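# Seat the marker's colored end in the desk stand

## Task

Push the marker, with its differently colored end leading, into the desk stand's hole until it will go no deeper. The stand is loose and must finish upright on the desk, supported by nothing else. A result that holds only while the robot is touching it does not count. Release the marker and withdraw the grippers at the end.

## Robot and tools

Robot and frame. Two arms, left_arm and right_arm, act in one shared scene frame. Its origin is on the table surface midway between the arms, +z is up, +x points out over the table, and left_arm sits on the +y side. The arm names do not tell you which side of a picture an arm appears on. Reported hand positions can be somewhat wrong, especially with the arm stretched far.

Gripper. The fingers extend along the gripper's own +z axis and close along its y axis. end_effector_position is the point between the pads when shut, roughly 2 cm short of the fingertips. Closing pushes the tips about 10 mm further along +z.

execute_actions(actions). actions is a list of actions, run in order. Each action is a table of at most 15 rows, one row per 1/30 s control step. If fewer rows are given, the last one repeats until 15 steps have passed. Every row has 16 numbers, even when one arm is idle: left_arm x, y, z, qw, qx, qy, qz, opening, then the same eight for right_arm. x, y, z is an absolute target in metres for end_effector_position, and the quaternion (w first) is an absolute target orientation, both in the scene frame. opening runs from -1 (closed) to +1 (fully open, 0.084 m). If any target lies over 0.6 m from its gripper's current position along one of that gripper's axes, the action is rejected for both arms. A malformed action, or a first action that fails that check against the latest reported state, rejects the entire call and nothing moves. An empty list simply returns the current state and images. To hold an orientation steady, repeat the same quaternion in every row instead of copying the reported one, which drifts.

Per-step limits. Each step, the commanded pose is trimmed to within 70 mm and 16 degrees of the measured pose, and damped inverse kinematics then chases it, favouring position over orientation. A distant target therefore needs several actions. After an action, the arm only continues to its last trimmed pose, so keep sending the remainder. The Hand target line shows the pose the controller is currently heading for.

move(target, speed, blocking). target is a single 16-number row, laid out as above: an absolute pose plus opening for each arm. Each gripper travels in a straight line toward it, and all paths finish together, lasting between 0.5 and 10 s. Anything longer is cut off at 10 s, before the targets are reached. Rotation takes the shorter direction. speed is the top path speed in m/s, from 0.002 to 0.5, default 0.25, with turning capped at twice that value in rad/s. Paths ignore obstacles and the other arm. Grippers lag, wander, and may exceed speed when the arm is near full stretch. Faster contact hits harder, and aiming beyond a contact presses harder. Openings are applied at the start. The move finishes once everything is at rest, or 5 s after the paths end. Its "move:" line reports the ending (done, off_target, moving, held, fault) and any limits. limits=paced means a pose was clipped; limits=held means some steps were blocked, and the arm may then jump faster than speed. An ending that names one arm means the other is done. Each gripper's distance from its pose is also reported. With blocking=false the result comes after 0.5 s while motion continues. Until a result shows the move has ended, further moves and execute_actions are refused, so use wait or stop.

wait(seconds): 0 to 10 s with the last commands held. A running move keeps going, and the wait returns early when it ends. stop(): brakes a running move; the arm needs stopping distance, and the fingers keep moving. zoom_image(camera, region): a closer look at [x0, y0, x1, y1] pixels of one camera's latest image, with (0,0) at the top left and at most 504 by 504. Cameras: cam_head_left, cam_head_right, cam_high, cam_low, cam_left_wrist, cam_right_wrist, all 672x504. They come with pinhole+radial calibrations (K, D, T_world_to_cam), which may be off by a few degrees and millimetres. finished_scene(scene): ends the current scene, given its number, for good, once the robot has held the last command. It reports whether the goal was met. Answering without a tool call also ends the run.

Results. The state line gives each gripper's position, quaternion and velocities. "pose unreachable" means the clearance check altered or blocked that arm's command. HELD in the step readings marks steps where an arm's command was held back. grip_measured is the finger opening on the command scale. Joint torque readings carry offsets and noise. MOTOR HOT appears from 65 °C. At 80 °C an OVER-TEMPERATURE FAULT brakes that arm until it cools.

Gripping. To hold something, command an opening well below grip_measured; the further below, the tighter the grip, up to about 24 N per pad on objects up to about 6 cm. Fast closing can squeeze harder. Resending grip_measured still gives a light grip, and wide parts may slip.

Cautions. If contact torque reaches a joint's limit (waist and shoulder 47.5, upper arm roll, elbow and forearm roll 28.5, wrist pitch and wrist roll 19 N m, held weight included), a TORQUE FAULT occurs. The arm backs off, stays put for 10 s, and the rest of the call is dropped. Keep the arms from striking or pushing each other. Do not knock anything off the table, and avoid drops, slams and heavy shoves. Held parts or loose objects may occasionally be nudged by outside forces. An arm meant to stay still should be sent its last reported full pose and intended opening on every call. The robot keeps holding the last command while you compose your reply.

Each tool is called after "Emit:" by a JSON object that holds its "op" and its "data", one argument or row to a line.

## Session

Emit:
{"op": "execute_actions", "data": {
  "actions": []
}}

Scene clock: 0.00 s.
left_arm: end_effector_position=(+0.5185, +0.5152, +0.1303) grip_measured=+1.00 end_effector_quat_wxyz=(+0.229, -0.286, +0.895, +0.255) end_effector_velocity=(-0.000, +0.000, -0.000) end_effector_angular_velocity=(-0.001, -0.001, +0.001) | right_arm: end_effector_position=(+0.2729, -0.3968, +0.1190) grip_measured=+1.00 end_effector_quat_wxyz=(-0.192, +0.722, +0.664, -0.020) end_effector_velocity=(-0.000, +0.001, +0.000) end_effector_angular_velocity=(+0.001, +0.000, +0.003)
Joint positions: left_arm=[ 0.205  0.218 -0.108  0.949  1.177  0.627  1.768  0.084] | right_arm=[-0.167  0.005 -0.253  0.814  0.129  1.184 -1.965  0.084]
Joint velocities: left_arm=[-0.     0.     0.    -0.    -0.001 -0.    -0.001 -0.   ] | right_arm=[ 0.001 -0.001  0.001 -0.    -0.     0.001 -0.001  0.   ]
Joint torques (N m, as the arm reports them, + toward a larger angle): no reading
Motor temperatures (°C, as the motors report them): left_arm=[36 35 32 33 33 35 34] | right_arm=[32 34 34 32 34 36 35]
Hand target (left_arm): +0.519, +0.515, +0.130; +0.229, -0.286, +0.895, +0.255
Hand target (right_arm): +0.273, -0.397, +0.119; -0.192, +0.722, +0.664, -0.020
camera_calibration (this result's frames):
cam_left_wrist: T_world_to_cam=[[-0.638689, 0.71123, 0.293648, -0.0382244], [0.714441, 0.406415, 0.569562, -0.586142], [0.285747, 0.573567, -0.767704, -0.206916], [0, 0, 0, 1]] pos_world=[0.453476, 0.384083, 0.186219]
cam_right_wrist: T_world_to_cam=[[0.951861, -0.0326462, -0.304788, -0.203255], [-0.103711, -0.969972, -0.219998, -0.267508], [-0.288453, 0.241017, -0.926663, 0.413938], [0, 0, 0, 1]] pos_world=[0.285128, -0.365876, 0.26278]

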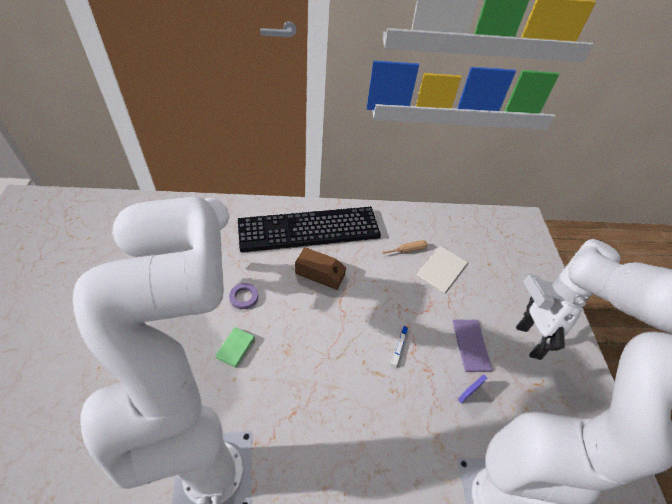

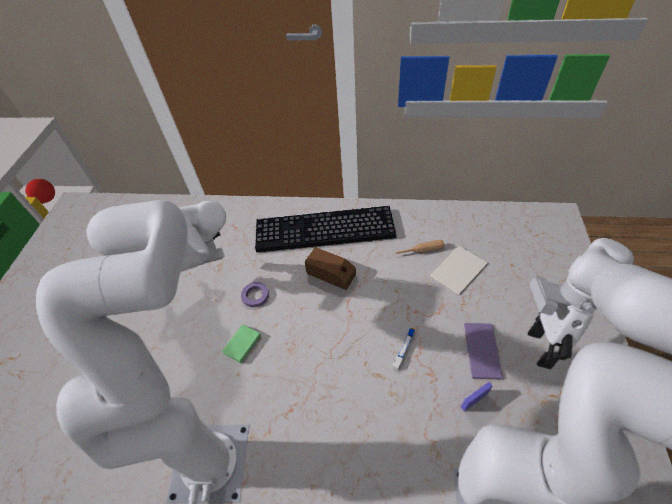

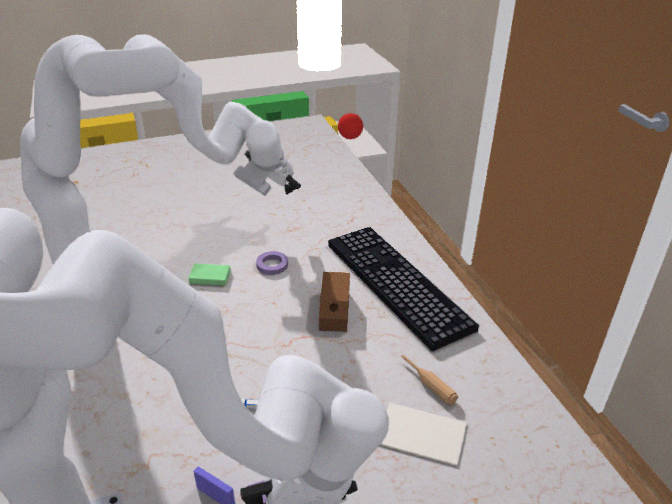

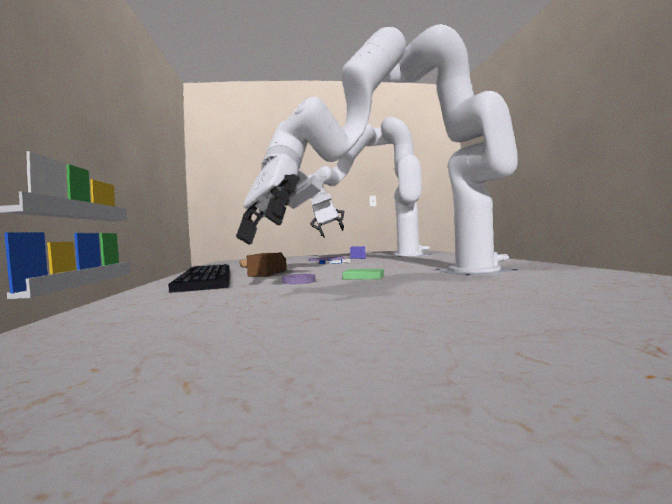

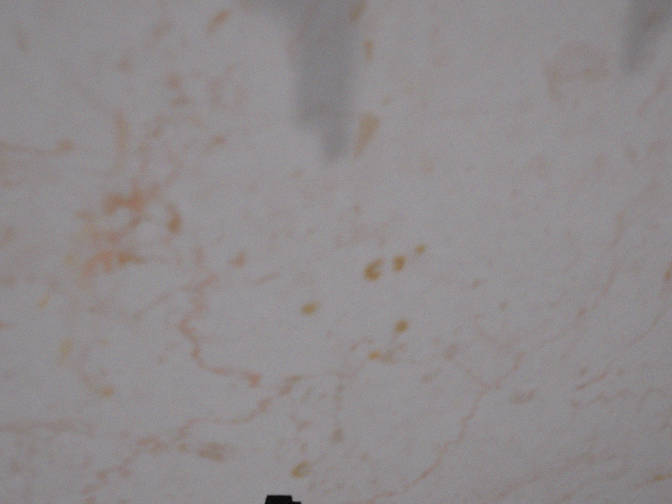

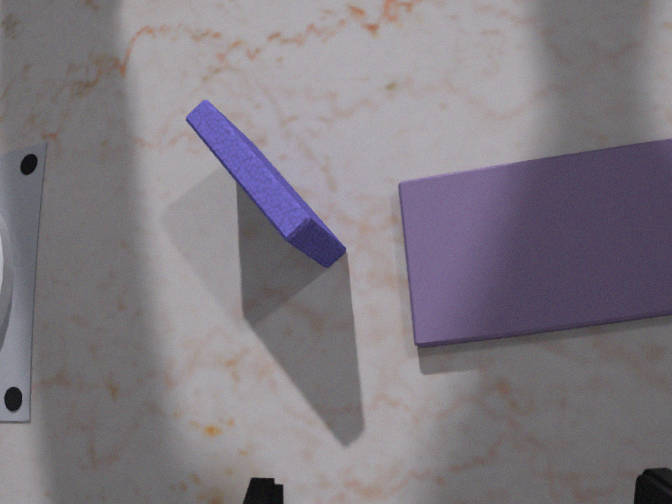

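Emit:
{"op": "zoom_image", "data": {
  "camera": "cam_head_left",
  "region": [280, 235, 430, 375]
}}

Region (280, 235, 430, 375) of cam_head_left's 672x504 image, scaled by 3.360, with more detail than that image has; it fills the top 470 rows of this view, and the rest is white.

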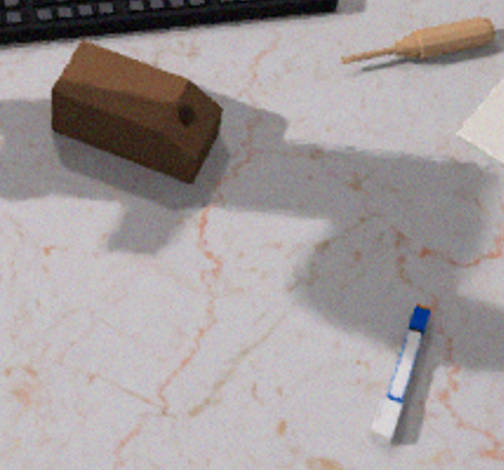

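Emit:
{"op": "move", "data": {
  "target": [0.545,0.11,0.2,0,0.834,0.552,0,1, 0.275,-0.08,0.16,0,0.98,-0.199,0,1],
  "speed": 0.35
}}

Scene clock: 12.17 s.
left_arm: end_effector_position=(+0.5432, +0.1104, +0.2004) grip_measured=+1.00 end_effector_quat_wxyz=(+0.001, +0.833, +0.554, -0.000) end_effector_velocity=(-0.000, -0.003, +0.001) end_effector_angular_velocity=(+0.003, +0.009, -0.013) | right_arm: end_effector_position=(+0.2739, -0.0809, +0.1598) grip_measured=+1.00 end_effector_quat_wxyz=(+0.001, +0.980, -0.199, -0.001) end_effector_velocity=(+0.001, +0.002, +0.001) end_effector_angular_velocity=(-0.007, -0.000, -0.006)
Joint positions: left_arm=[-0.005  0.474 -0.609  1.579  0.284  1.195  4.541  0.084] | right_arm=[-0.051 -0.258  0.597  0.688  0.182  0.913  0.832  0.084]
Joint velocities: left_arm=[-0.01   0.012 -0.001  0.021  0.004  0.021  0.006 -0.   ] | right_arm=[-0.003  0.006  0.008  0.009 -0.011  0.005  0.019  0.   ]
Joint torques (N m, as the arm reports them, + toward a larger angle): left_arm=[ -1.14 -26.37  -7.52  11.12   0.1   -1.57  -0.03] | right_arm=[-2.47 -7.29 -2.63 12.84  1.26 -1.17  0.77]
Motor temperatures (°C, as the motors report them): left_arm=[36 36 32 34 33 35 34] | right_arm=[32 34 34 34 34 36 35]
Hand target (left_arm): +0.543, +0.110, +0.200; +0.000, +0.833, +0.553, -0.000
Hand target (right_arm): +0.274, -0.081, +0.160; +0.001, +0.980, -0.199, -0.001
Off the commanded pose (left_arm): 0.002 m, 0 deg.
Off the commanded pose (right_arm): 0.001 m, 0 deg.
move: done
camera_calibration (this result's frames):
cam_left_wrist: T_world_to_cam=[[0.93089, -0.364494, -0.0242541, -0.425216], [-0.364362, -0.931206, 0.00980998, 0.366699], [-0.0261612, -0.000294738, -0.999658, 0.351317], [0, 0, 0, 1]] pos_world=[0.538631, 0.186587, 0.337286]
cam_right_wrist: T_world_to_cam=[[-0.379056, -0.925373, -0.000896848, 0.0623864], [-0.925307, 0.379016, 0.0124324, 0.345046], [-0.0111647, 0.00554243, -0.999922, 0.292653], [0, 0, 0, 1]] pos_world=[0.346189, -0.0746694, 0.288396]

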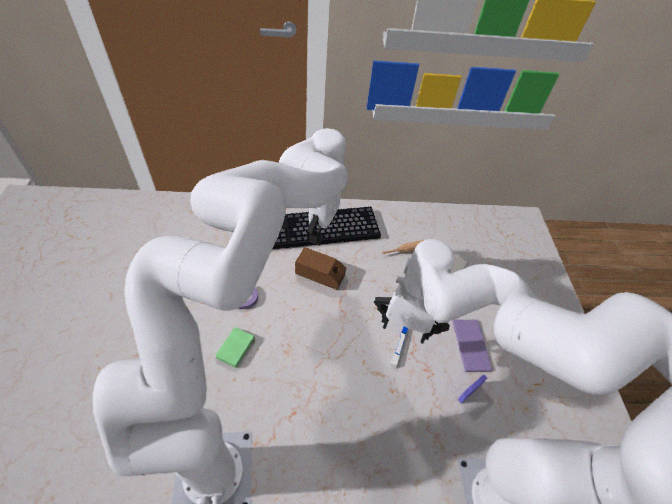

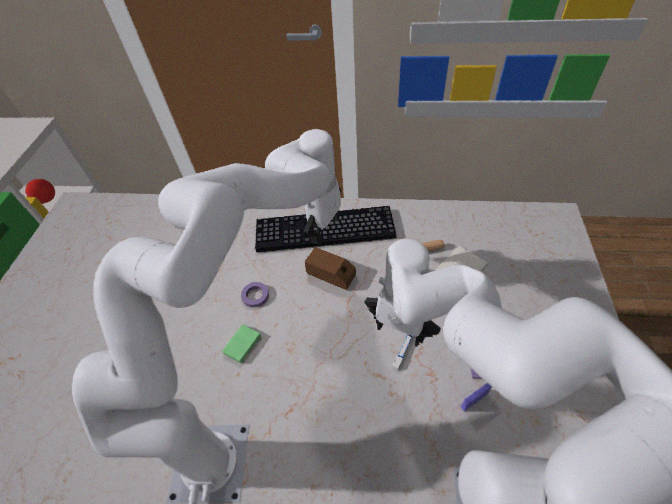

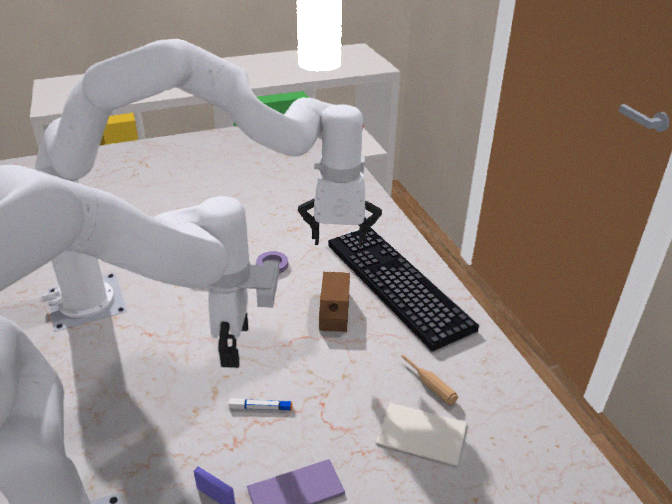

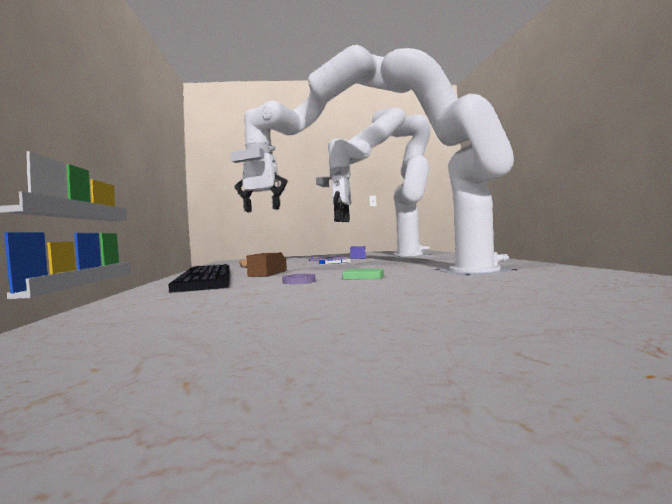

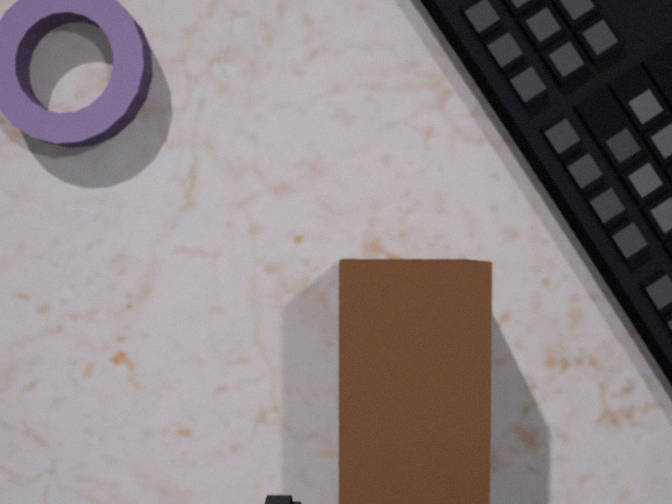

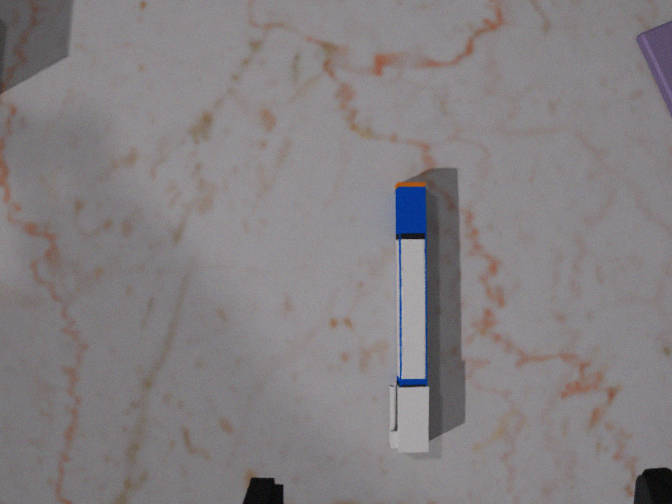

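Emit:
{"op": "move", "data": {
  "target": [0.552,0.1467,0.10,0,0.829,0.559,0,1, 0.2565,-0.0759,0.045,0.0747,0.9062,-0.1803,0.3754,-0.1],
  "speed": 0.22
}}

Emit:
{"op": "zoom_image", "data": {
  "camera": "cam_low",
  "region": [230, 200, 390, 290]
}}

Emit:
{"op": "zoom_image", "data": {
  "camera": "cam_high",
  "region": [190, 340, 310, 430]
}}

Scene clock: 25.73 s.
left_arm: end_effector_position=(+0.5524, +0.1466, +0.1000) grip_measured=+1.00 end_effector_quat_wxyz=(+0.000, +0.829, +0.559, +0.000) end_effector_velocity=(-0.000, +0.001, -0.001) end_effector_angular_velocity=(+0.001, +0.001, +0.000) | right_arm: end_effector_position=(+0.2569, -0.0763, +0.0458) grip_measured=-0.11 end_effector_quat_wxyz=(+0.075, +0.906, -0.181, +0.376) end_effector_velocity=(-0.000, +0.000, -0.000) end_effector_angular_velocity=(-0.003, -0.008, +0.000)
Joint positions: left_arm=[ 0.034  0.57  -0.55   1.426  0.352  0.956  4.544  0.084] | right_arm=[-0.729 -0.583  1.694  0.398 -0.812  0.276  2.216  0.039]
Joint velocities: left_arm=[ 0.001  0.     0.001 -0.001  0.    -0.     0.    -0.   ] | right_arm=[ 0.    -0.01   0.008  0.001  0.002  0.001  0.008  0.   ]
Joint torques (N m, as the arm reports them, + toward a larger angle): left_arm=[ -0.7  -27.47  -8.51  10.44   0.56  -1.39  -0.1 ] | right_arm=[-2.11  4.94 -8.97  6.79  1.34  0.13  1.16]
Motor temperatures (°C, as the motors report them): left_arm=[36 36 33 35 33 35 34] | right_arm=[32 34 34 35 34 36 35]
Hand target (left_arm): +0.552, +0.147, +0.100; +0.000, +0.829, +0.559, +0.000
Hand target (right_arm): +0.257, -0.076, +0.046; +0.075, +0.905, -0.181, +0.376
Off the commanded pose (left_arm): 0.000 m, 0 deg.
Off the commanded pose (right_arm): 0.001 m, 0 deg.
move: done
camera_calibration (this result's frames):
cam_left_wrist: T_world_to_cam=[[0.935611, -0.352157, -0.0248451, -0.42739], [-0.352048, -0.935941, 0.00879556, 0.398722], [-0.0263509, 0.000517434, -0.999653, 0.251201], [0, 0, 0, 1]] pos_world=[0.54686, 0.222542, 0.236988]
cam_right_wrist: T_world_to_cam=[[-0.375487, -0.926808, 0.00607905, 0.0586747], [-0.663225, 0.264106, -0.700272, 0.285568], [0.647412, -0.266975, -0.71385, -0.0246817], [0, 0, 0, 1]] pos_world=[0.227406, -0.0276292, 0.181999]

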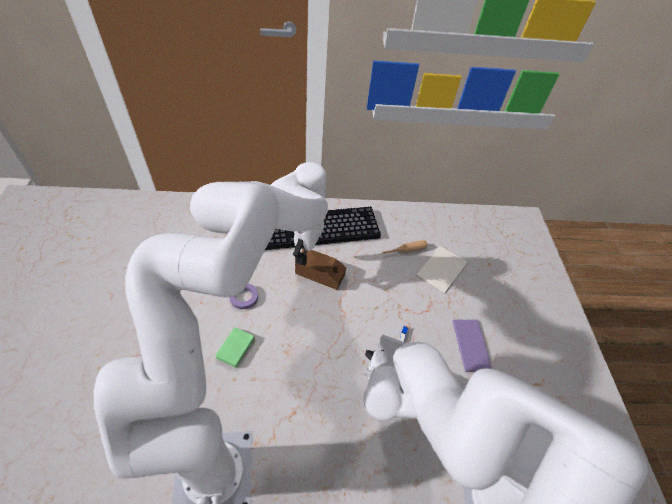

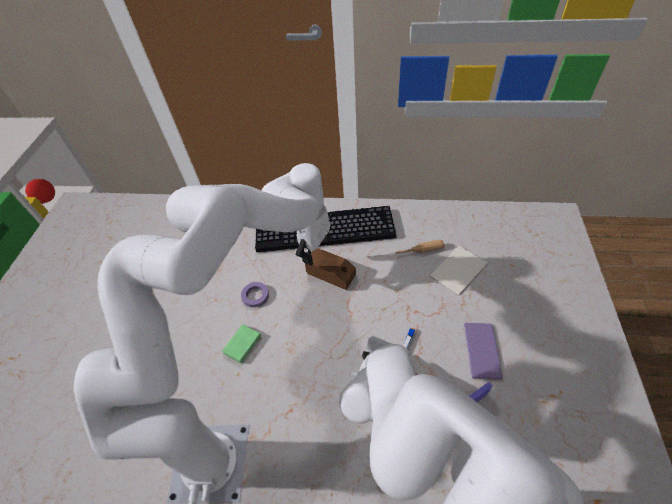

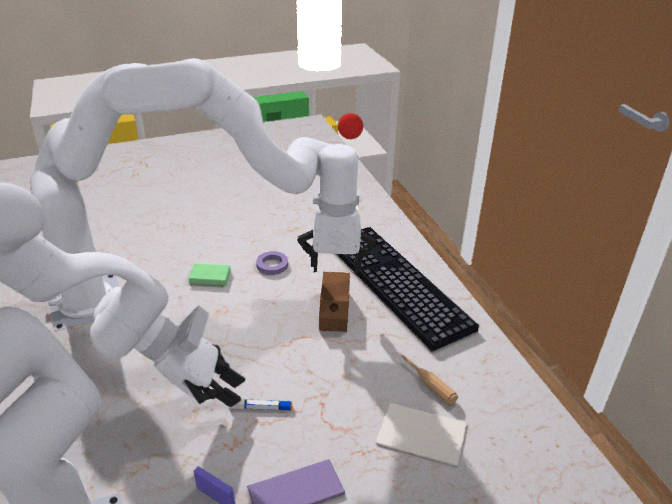

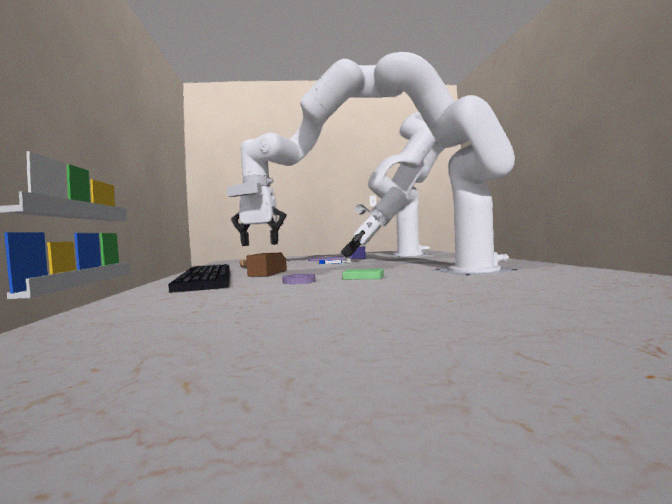

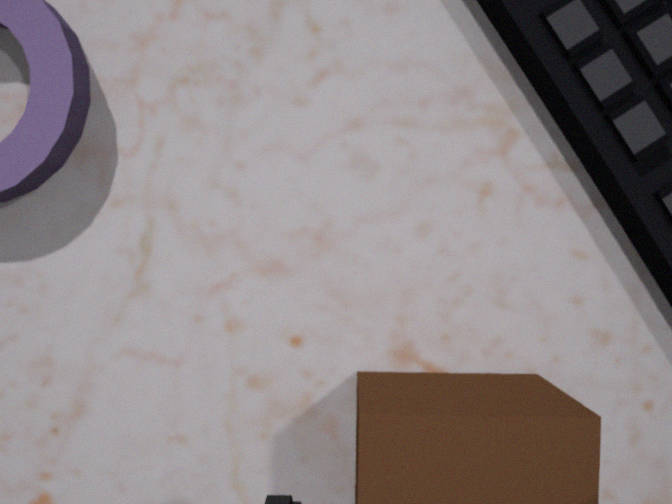

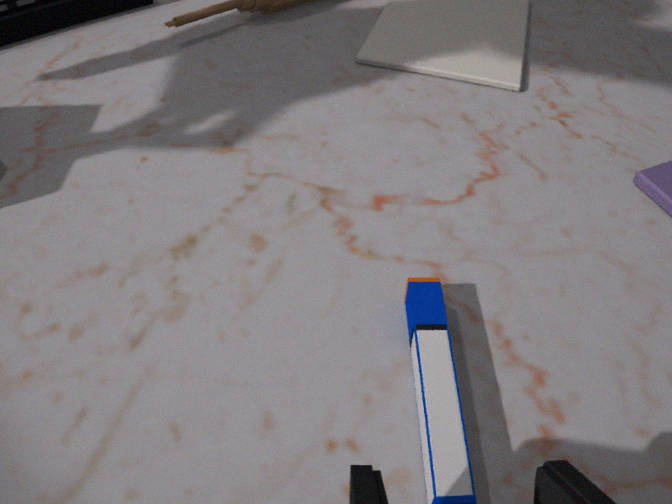

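Region (230, 200, 390, 290) of cam_low's 672x504 image, scaled by 3.150, with more detail than that image has; it fills the top 284 rows of this view, and the rest is white.

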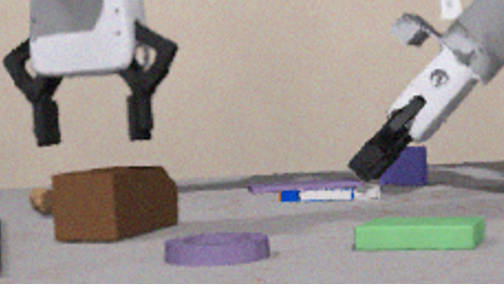

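Region (190, 340, 310, 430) of cam_high's 672x504 image, scaled by 4.200, with more detail than that image has; it fills the top 378 rows of this view, and the rest is white.

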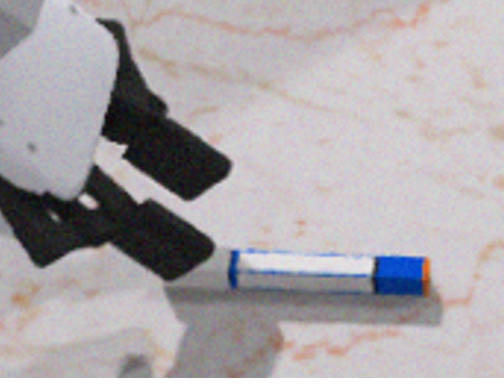

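Emit:
{"op": "move", "data": {
  "target": [0.553,0.1463,0.053,0,0.831,0.556,0,1, 0.2582,-0.0799,0.0275,0.0747,0.9062,-0.1803,0.3754,-0.25],
  "speed": 0.06
}}

Emit:
{"op": "zoom_image", "data": {
  "camera": "cam_low",
  "region": [310, 230, 380, 280]
}}

Emit:
{"op": "zoom_image", "data": {
  "camera": "cam_high",
  "region": [190, 340, 310, 430]
}}

Scene clock: 30.70 s.
left_arm: end_effector_position=(+0.5532, +0.1462, +0.0534) grip_measured=+1.00 end_effector_quat_wxyz=(+0.000, +0.831, +0.556, +0.000) end_effector_velocity=(-0.000, -0.002, -0.002) end_effector_angular_velocity=(-0.001, -0.001, -0.001) | right_arm: end_effector_position=(+0.2583, -0.0798, +0.0278) grip_measured=-0.27 end_effector_quat_wxyz=(+0.075, +0.906, -0.180, +0.376) end_effector_velocity=(+0.000, +0.001, -0.001) end_effector_angular_velocity=(+0.001, -0.001, +0.001)
Joint positions: left_arm=[ 0.013  0.648 -0.517  1.405  0.403  0.864  4.52   0.084] | right_arm=[-0.822 -0.654  1.788  0.403 -0.819  0.197  2.263  0.032]
Joint velocities: left_arm=[-0.004  0.004  0.    -0.     0.002 -0.004 -0.003 -0.   ] | right_arm=[-0.005 -0.006  0.005  0.002 -0.    -0.006  0.003  0.   ]
Joint torques (N m, as the arm reports them, + toward a larger angle): left_arm=[ -0.3  -28.44  -8.96  10.02   0.61  -1.33  -0.01] | right_arm=[ -1.5    5.97 -10.03   6.04   1.45  -0.1    0.57]
Motor temperatures (°C, as the motors report them): left_arm=[36 36 33 35 33 35 34] | right_arm=[32 34 34 35 34 36 35]
Hand target (left_arm): +0.553, +0.146, +0.053; +0.000, +0.831, +0.556, -0.000
Hand target (right_arm): +0.258, -0.080, +0.028; +0.075, +0.906, -0.180, +0.376
Off the commanded pose (left_arm): 0.000 m, 0 deg.
Off the commanded pose (right_arm): 0.000 m, 0 deg.
move: done
camera_calibration (this result's frames):
cam_left_wrist: T_world_to_cam=[[0.933058, -0.358887, -0.0245698, -0.427084], [-0.358773, -0.933381, 0.00906651, 0.40237], [-0.0261869, 0.000355415, -0.999657, 0.204552], [0, 0, 0, 1]] pos_world=[0.54821, 0.222217, 0.19034]
cam_right_wrist: T_world_to_cam=[[-0.373385, -0.92766, 0.00542986, 0.0555175], [-0.664274, 0.263277, -0.69959, 0.274899], [0.647552, -0.264824, -0.714524, -0.0392041], [0, 0, 0, 1]] pos_world=[0.228724, -0.0312552, 0.164003]

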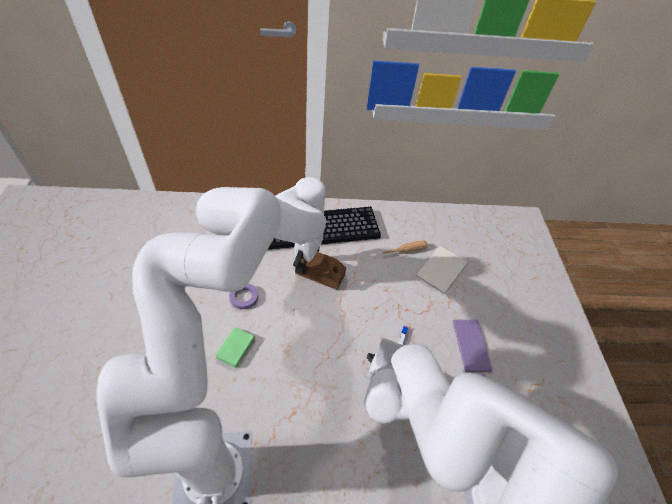

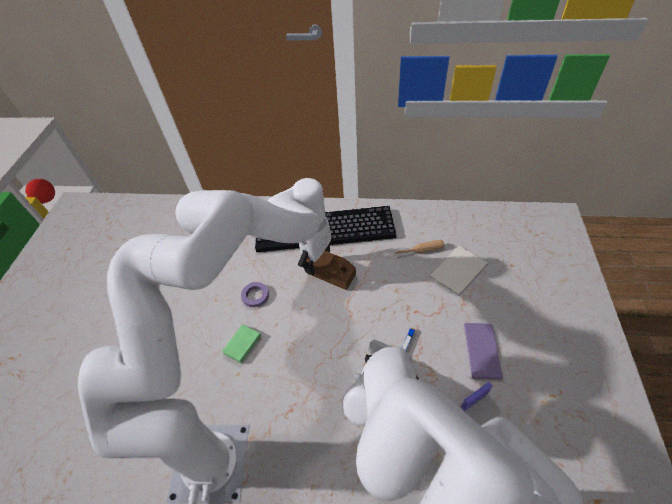

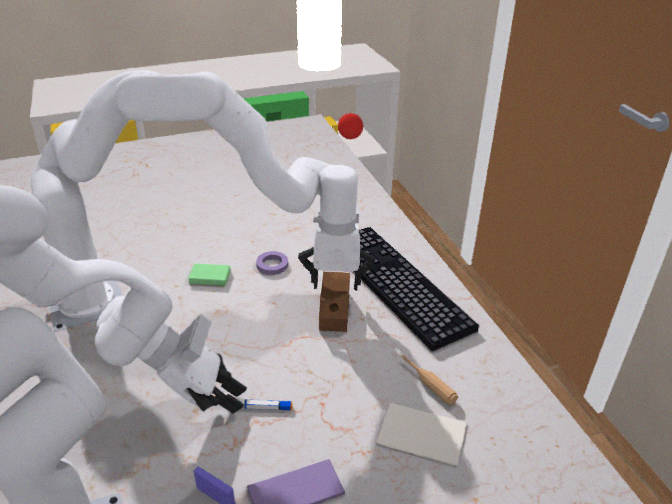

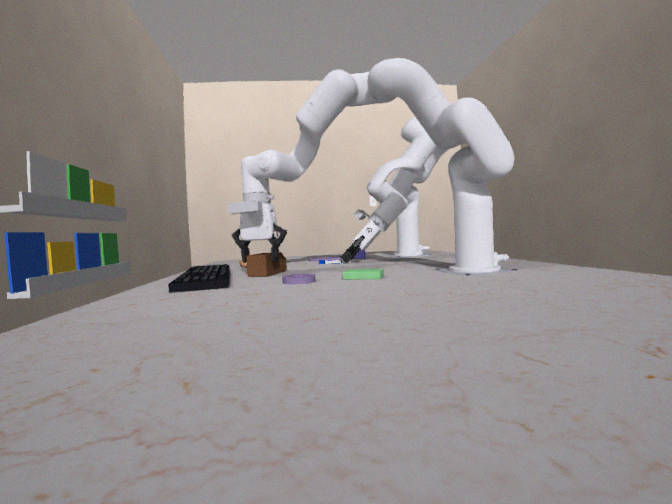

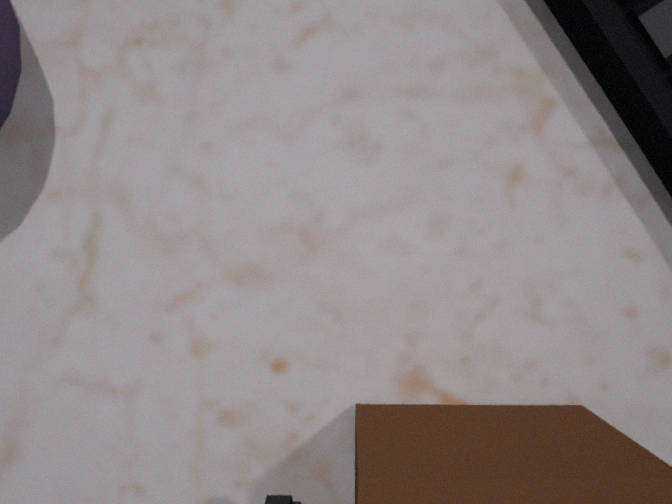

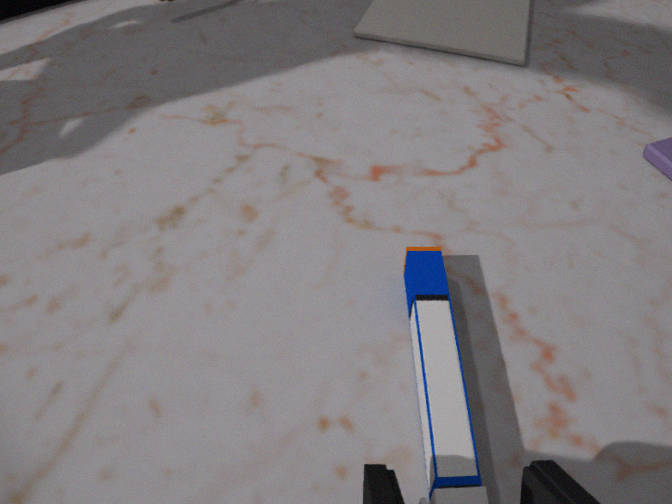

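Region (310, 230, 380, 280) of cam_low's 672x504 image, scaled by 7.200, with more detail than that image has; it fills the top 360 rows of this view, and the rest is white.

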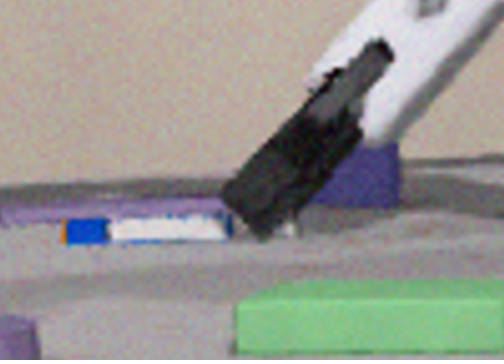

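Region (190, 340, 310, 430) of cam_high's 672x504 image, scaled by 4.200, with more detail than that image has; it fills the top 378 rows of this view, and the rest is white.

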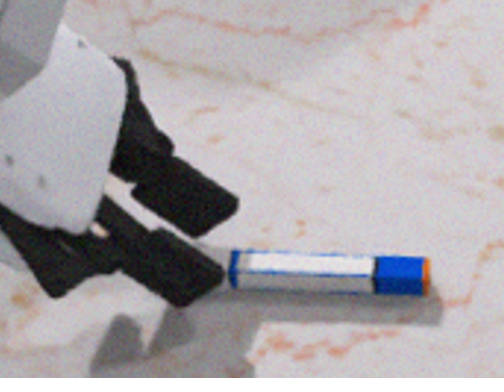

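Emit:
{"op": "execute_actions", "data": {
  "actions": [
    [[0.553,0.1463,0.047,0,0.831,0.556,0,0.7,0.2582,-0.0799,0.0255,0.0747,0.9062,-0.1803,0.3754,-0.45]],
    [[0.553,0.1463,0.047,0,0.831,0.556,0,0.35,0.2582,-0.0799,0.0255,0.0747,0.9062,-0.1803,0.3754,-0.65]],
    [[0.553,0.1463,0.047,0,0.831,0.556,0,-0.3,0.2582,-0.0799,0.0255,0.0747,0.9062,-0.1803,0.3754,-1]]
  ]
}}

Emit:
{"op": "move", "data": {
  "target": [0.553,0.1463,0.047,0,0.831,0.556,0,-0.3,0.27,-0.085,0.09,0.0747,0.9062,-0.1803,0.3754,-1],
  "speed": 0.1
}}

Emit:
{"op": "zoom_image", "data": {
  "camera": "cam_head_left",
  "region": [285, 240, 355, 300]
}}

Scene clock: 37.50 s.
left_arm: end_effector_position=(+0.5531, +0.1463, +0.0471) grip_measured=+0.41 end_effector_quat_wxyz=(+0.000, +0.831, +0.556, +0.000) end_effector_velocity=(+0.000, -0.001, +0.001) end_effector_angular_velocity=(-0.002, -0.001, -0.001) | right_arm: end_effector_position=(+0.2582, -0.0799, +0.0255) grip_measured=-0.64 end_effector_quat_wxyz=(+0.075, +0.906, -0.180, +0.375) end_effector_velocity=(-0.000, +0.000, -0.000) end_effector_angular_velocity=(+0.001, +0.001, +0.001)
Joint positions: left_arm=[ 0.01   0.659 -0.511  1.403  0.41   0.852  4.516  0.061] | right_arm=[-0.832 -0.662  1.799  0.404 -0.818  0.19   2.268  0.016]
Joint velocities: left_arm=[-0.     0.    -0.003  0.001 -0.     0.    -0.001  0.   ] | right_arm=[-0.001  0.001  0.001  0.     0.001 -0.001 -0.001 -0.   ]
Joint torques (N m, as the arm reports them, + toward a larger angle): left_arm=[ -0.53 -27.58  -8.67   9.28   0.15  -1.08   0.02] | right_arm=[ -1.98   5.87 -10.69   5.83   1.57   0.46   1.06]
Motor temperatures (°C, as the motors report them): left_arm=[36 37 33 35 33 35 34] | right_arm=[32 34 35 34 34 36 35]
Hand target (left_arm): +0.553, +0.146, +0.047; -0.000, +0.831, +0.556, +0.000
Hand target (right_arm): +0.258, -0.080, +0.026; +0.075, +0.906, -0.180, +0.375
Off the commanded pose (left_arm): 0.000 m, 0 deg.
Off the commanded pose (right_arm): 0.000 m, 0 deg.
Step readings (end_effector_position; steps 1 to 15: 1st action; 16 to 30: 2nd action; 31 to 45: 3rd action):
0: left_arm (+0.5531, +0.1462, +0.0530) | right_arm (+0.2583, -0.0798, +0.0276)
1: left_arm (+0.5531, +0.1462, +0.0529) | right_arm (+0.2583, -0.0798, +0.0276)
2: left_arm (+0.5534, +0.1461, +0.0525) | right_arm (+0.2583, -0.0797, +0.0274)
4: left_arm (+0.5532, +0.1461, +0.0502) | right_arm (+0.2582, -0.0798, +0.0266)
8: left_arm (+0.5526, +0.1465, +0.0471) | right_arm (+0.2582, -0.0800, +0.0257)
15: left_arm (+0.5531, +0.1462, +0.0471) | right_arm (+0.2582, -0.0799, +0.0255)
16: left_arm (+0.5531, +0.1463, +0.0471) | right_arm (+0.2582, -0.0799, +0.0255)
17: left_arm (+0.5531, +0.1463, +0.0471) | right_arm (+0.2582, -0.0799, +0.0255)
19: left_arm (+0.5530, +0.1463, +0.0470) | right_arm (+0.2582, -0.0799, +0.0255)
23: left_arm (+0.5532, +0.1462, +0.0472) | right_arm (+0.2582, -0.0799, +0.0255)
30: left_arm (+0.5532, +0.1462, +0.0472) | right_arm (+0.2582, -0.0799, +0.0255)
31: left_arm (+0.5532, +0.1462, +0.0472) | right_arm (+0.2582, -0.0799, +0.0255)
32: left_arm (+0.5532, +0.1462, +0.0472) | right_arm (+0.2582, -0.0799, +0.0255)
34: left_arm (+0.5532, +0.1462, +0.0472) | right_arm (+0.2582, -0.0799, +0.0255)
38: left_arm (+0.5531, +0.1462, +0.0471) | right_arm (+0.2582, -0.0799, +0.0255)
45: end_effector_position above
camera_calibration (this result's frames):
cam_left_wrist: T_world_to_cam=[[0.933018, -0.358979, -0.024716, -0.427096], [-0.358871, -0.933345, 0.00886336, 0.402552], [-0.0262503, 0.000600152, -0.999655, 0.198246], [0, 0, 0, 1]] pos_world=[0.548156, 0.222282, 0.184054]
cam_right_wrist: T_world_to_cam=[[-0.37344, -0.927636, 0.00580202, 0.0553966], [-0.664533, 0.263148, -0.699392, 0.273385], [0.647255, -0.265037, -0.714715, -0.0407549], [0, 0, 0, 1]] pos_world=[0.228739, -0.0313542, 0.161754]

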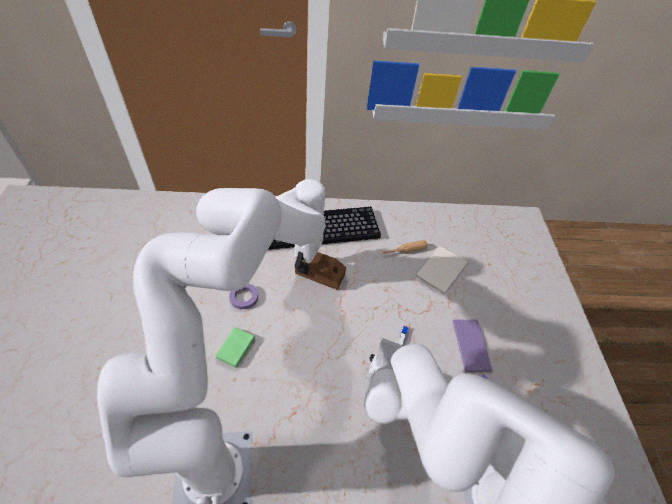

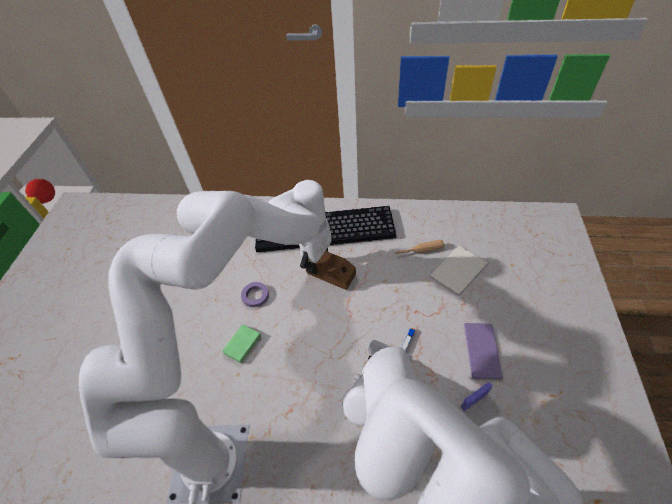

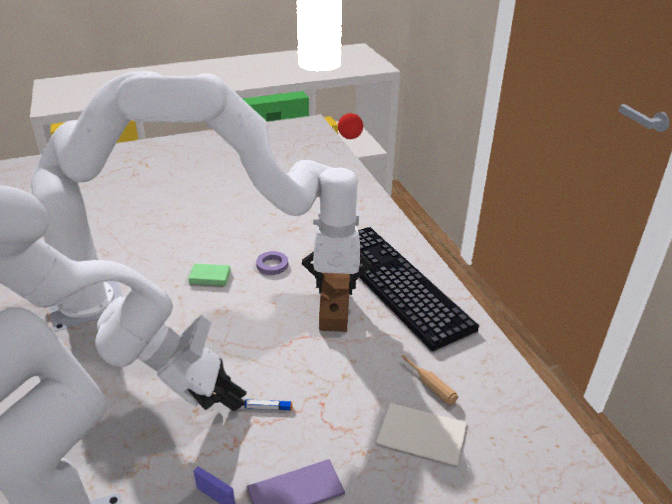

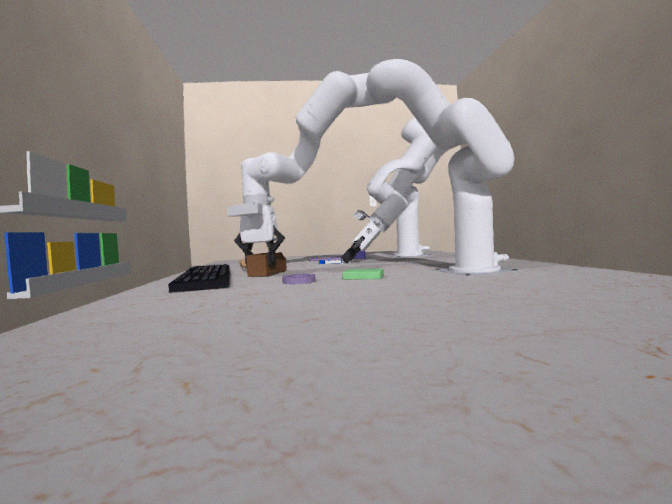

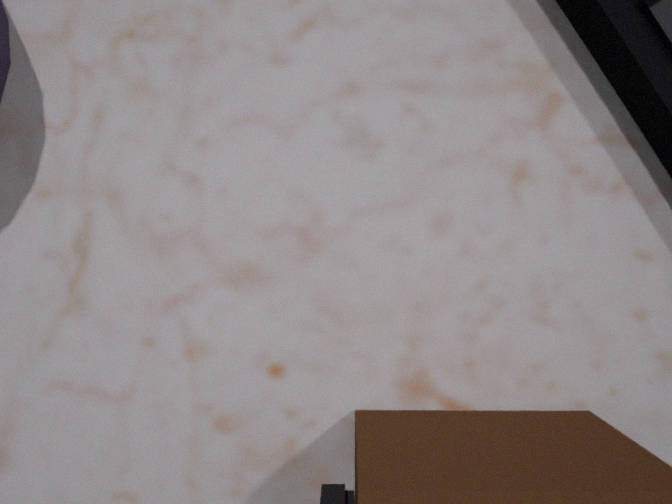

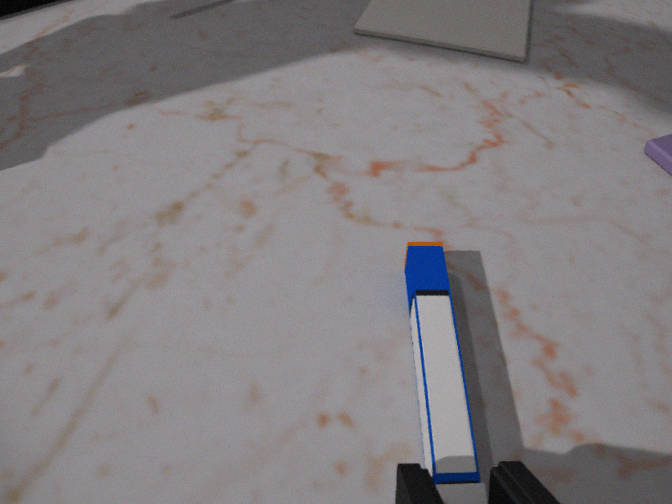

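Scene clock: 38.77 s.
left_arm: end_effector_position=(+0.5531, +0.1463, +0.0471) grip_measured=+0.41 end_effector_quat_wxyz=(+0.000, +0.831, +0.556, +0.000) end_effector_velocity=(-0.000, -0.000, -0.000) end_effector_angular_velocity=(-0.000, +0.001, -0.001) | right_arm: end_effector_position=(+0.2699, -0.0852, +0.0893) grip_measured=-0.64 end_effector_quat_wxyz=(+0.075, +0.906, -0.180, +0.375) end_effector_velocity=(-0.000, -0.000, +0.003) end_effector_angular_velocity=(+0.002, +0.002, -0.000)
Joint positions: left_arm=[ 0.01   0.659 -0.511  1.403  0.41   0.852  4.516  0.061] | right_arm=[-0.493 -0.512  1.383  0.375 -0.787  0.363  2.052  0.016]
Joint velocities: left_arm=[ 0.     0.    -0.001 -0.001  0.    -0.     0.     0.   ] | right_arm=[ 0.024  0.004 -0.025 -0.002  0.006  0.007 -0.011  0.   ]
Joint torques (N m, as the arm reports them, + toward a larger angle): left_arm=[ -0.61 -27.32  -8.56   8.83   0.42  -0.78  -0.19] | right_arm=[-2.3   2.07 -7.56  8.92  1.43 -0.11  0.82]
Motor temperatures (°C, as the motors report them): left_arm=[36 37 33 35 33 35 34] | right_arm=[32 34 35 34 34 36 35]
Hand target (left_arm): +0.553, +0.146, +0.047; -0.000, +0.831, +0.556, +0.000
Hand target (right_arm): +0.270, -0.085, +0.090; +0.075, +0.906, -0.180, +0.375
Off the commanded pose (left_arm): 0.000 m, 0 deg.
Off the commanded pose (right_arm): 0.001 m, 0 deg.
move: done
camera_calibration (this result's frames):
cam_left_wrist: T_world_to_cam=[[0.933014, -0.358978, -0.0249032, -0.427025], [-0.358869, -0.933346, 0.00886331, 0.402553], [-0.026425, 0.000667385, -0.999651, 0.198274], [0, 0, 0, 1]] pos_world=[0.548124, 0.222296, 0.184002]
cam_right_wrist: T_world_to_cam=[[-0.373559, -0.92758, 0.00696407, 0.054398], [-0.66527, 0.262673, -0.69887, 0.327273], [0.646429, -0.265702, -0.715215, -0.00396184], [0, 0, 0, 1]] pos_world=[0.240607, -0.0365599, 0.225509]

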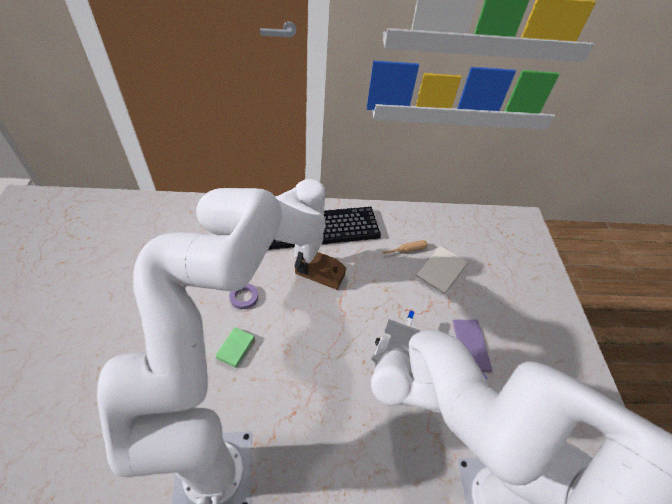

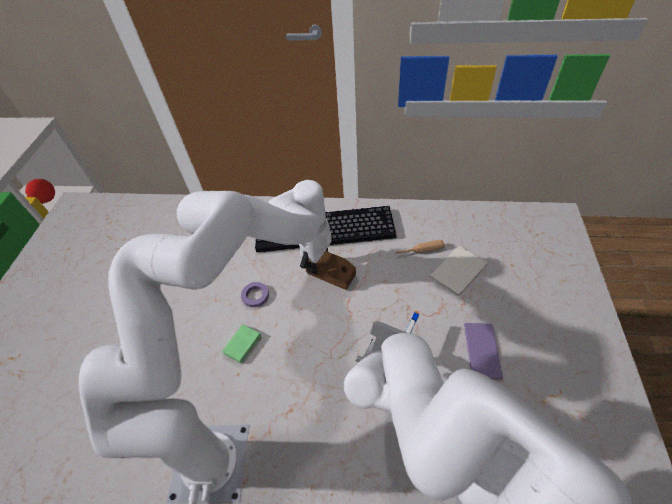

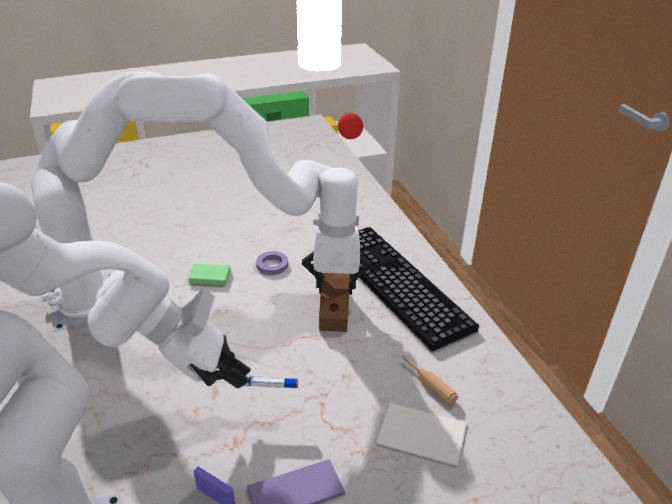

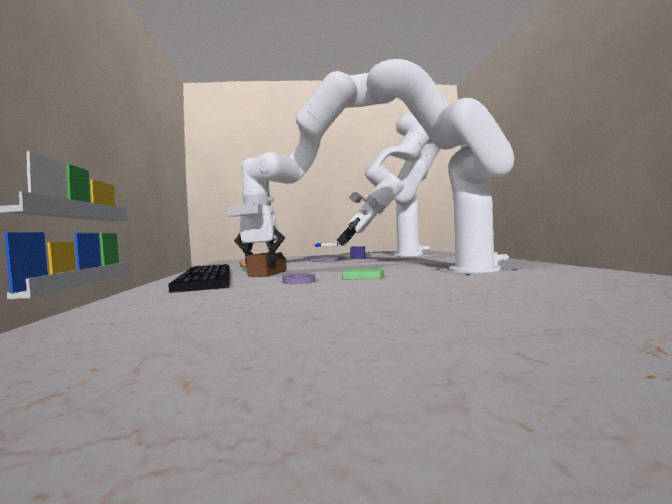

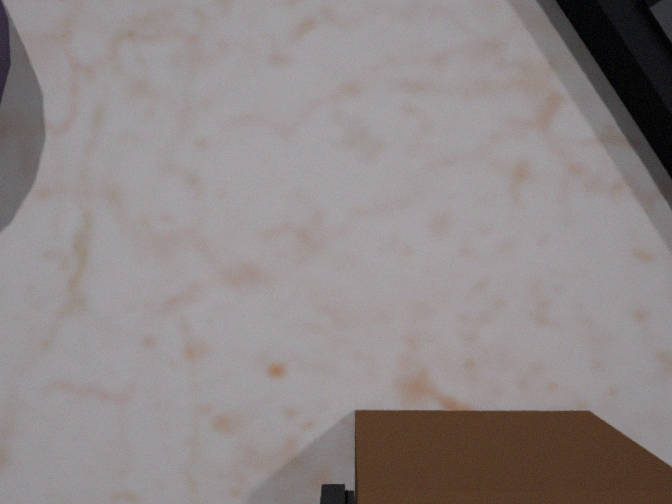

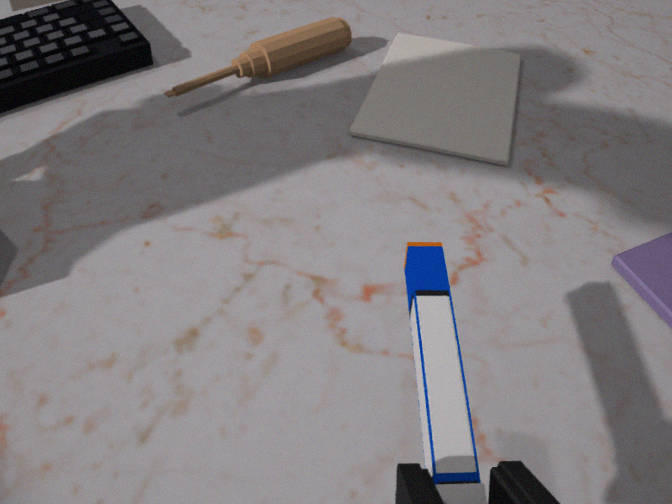

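Region (285, 240, 355, 300) of cam_head_left's 672x504 image, scaled by 7.200, with more detail than that image has; it fills the top 432 rows of this view, and the rest is white.

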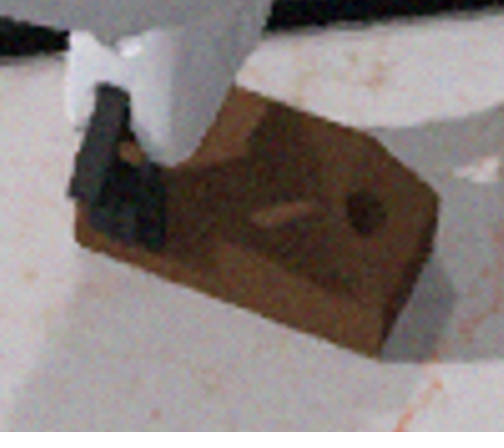

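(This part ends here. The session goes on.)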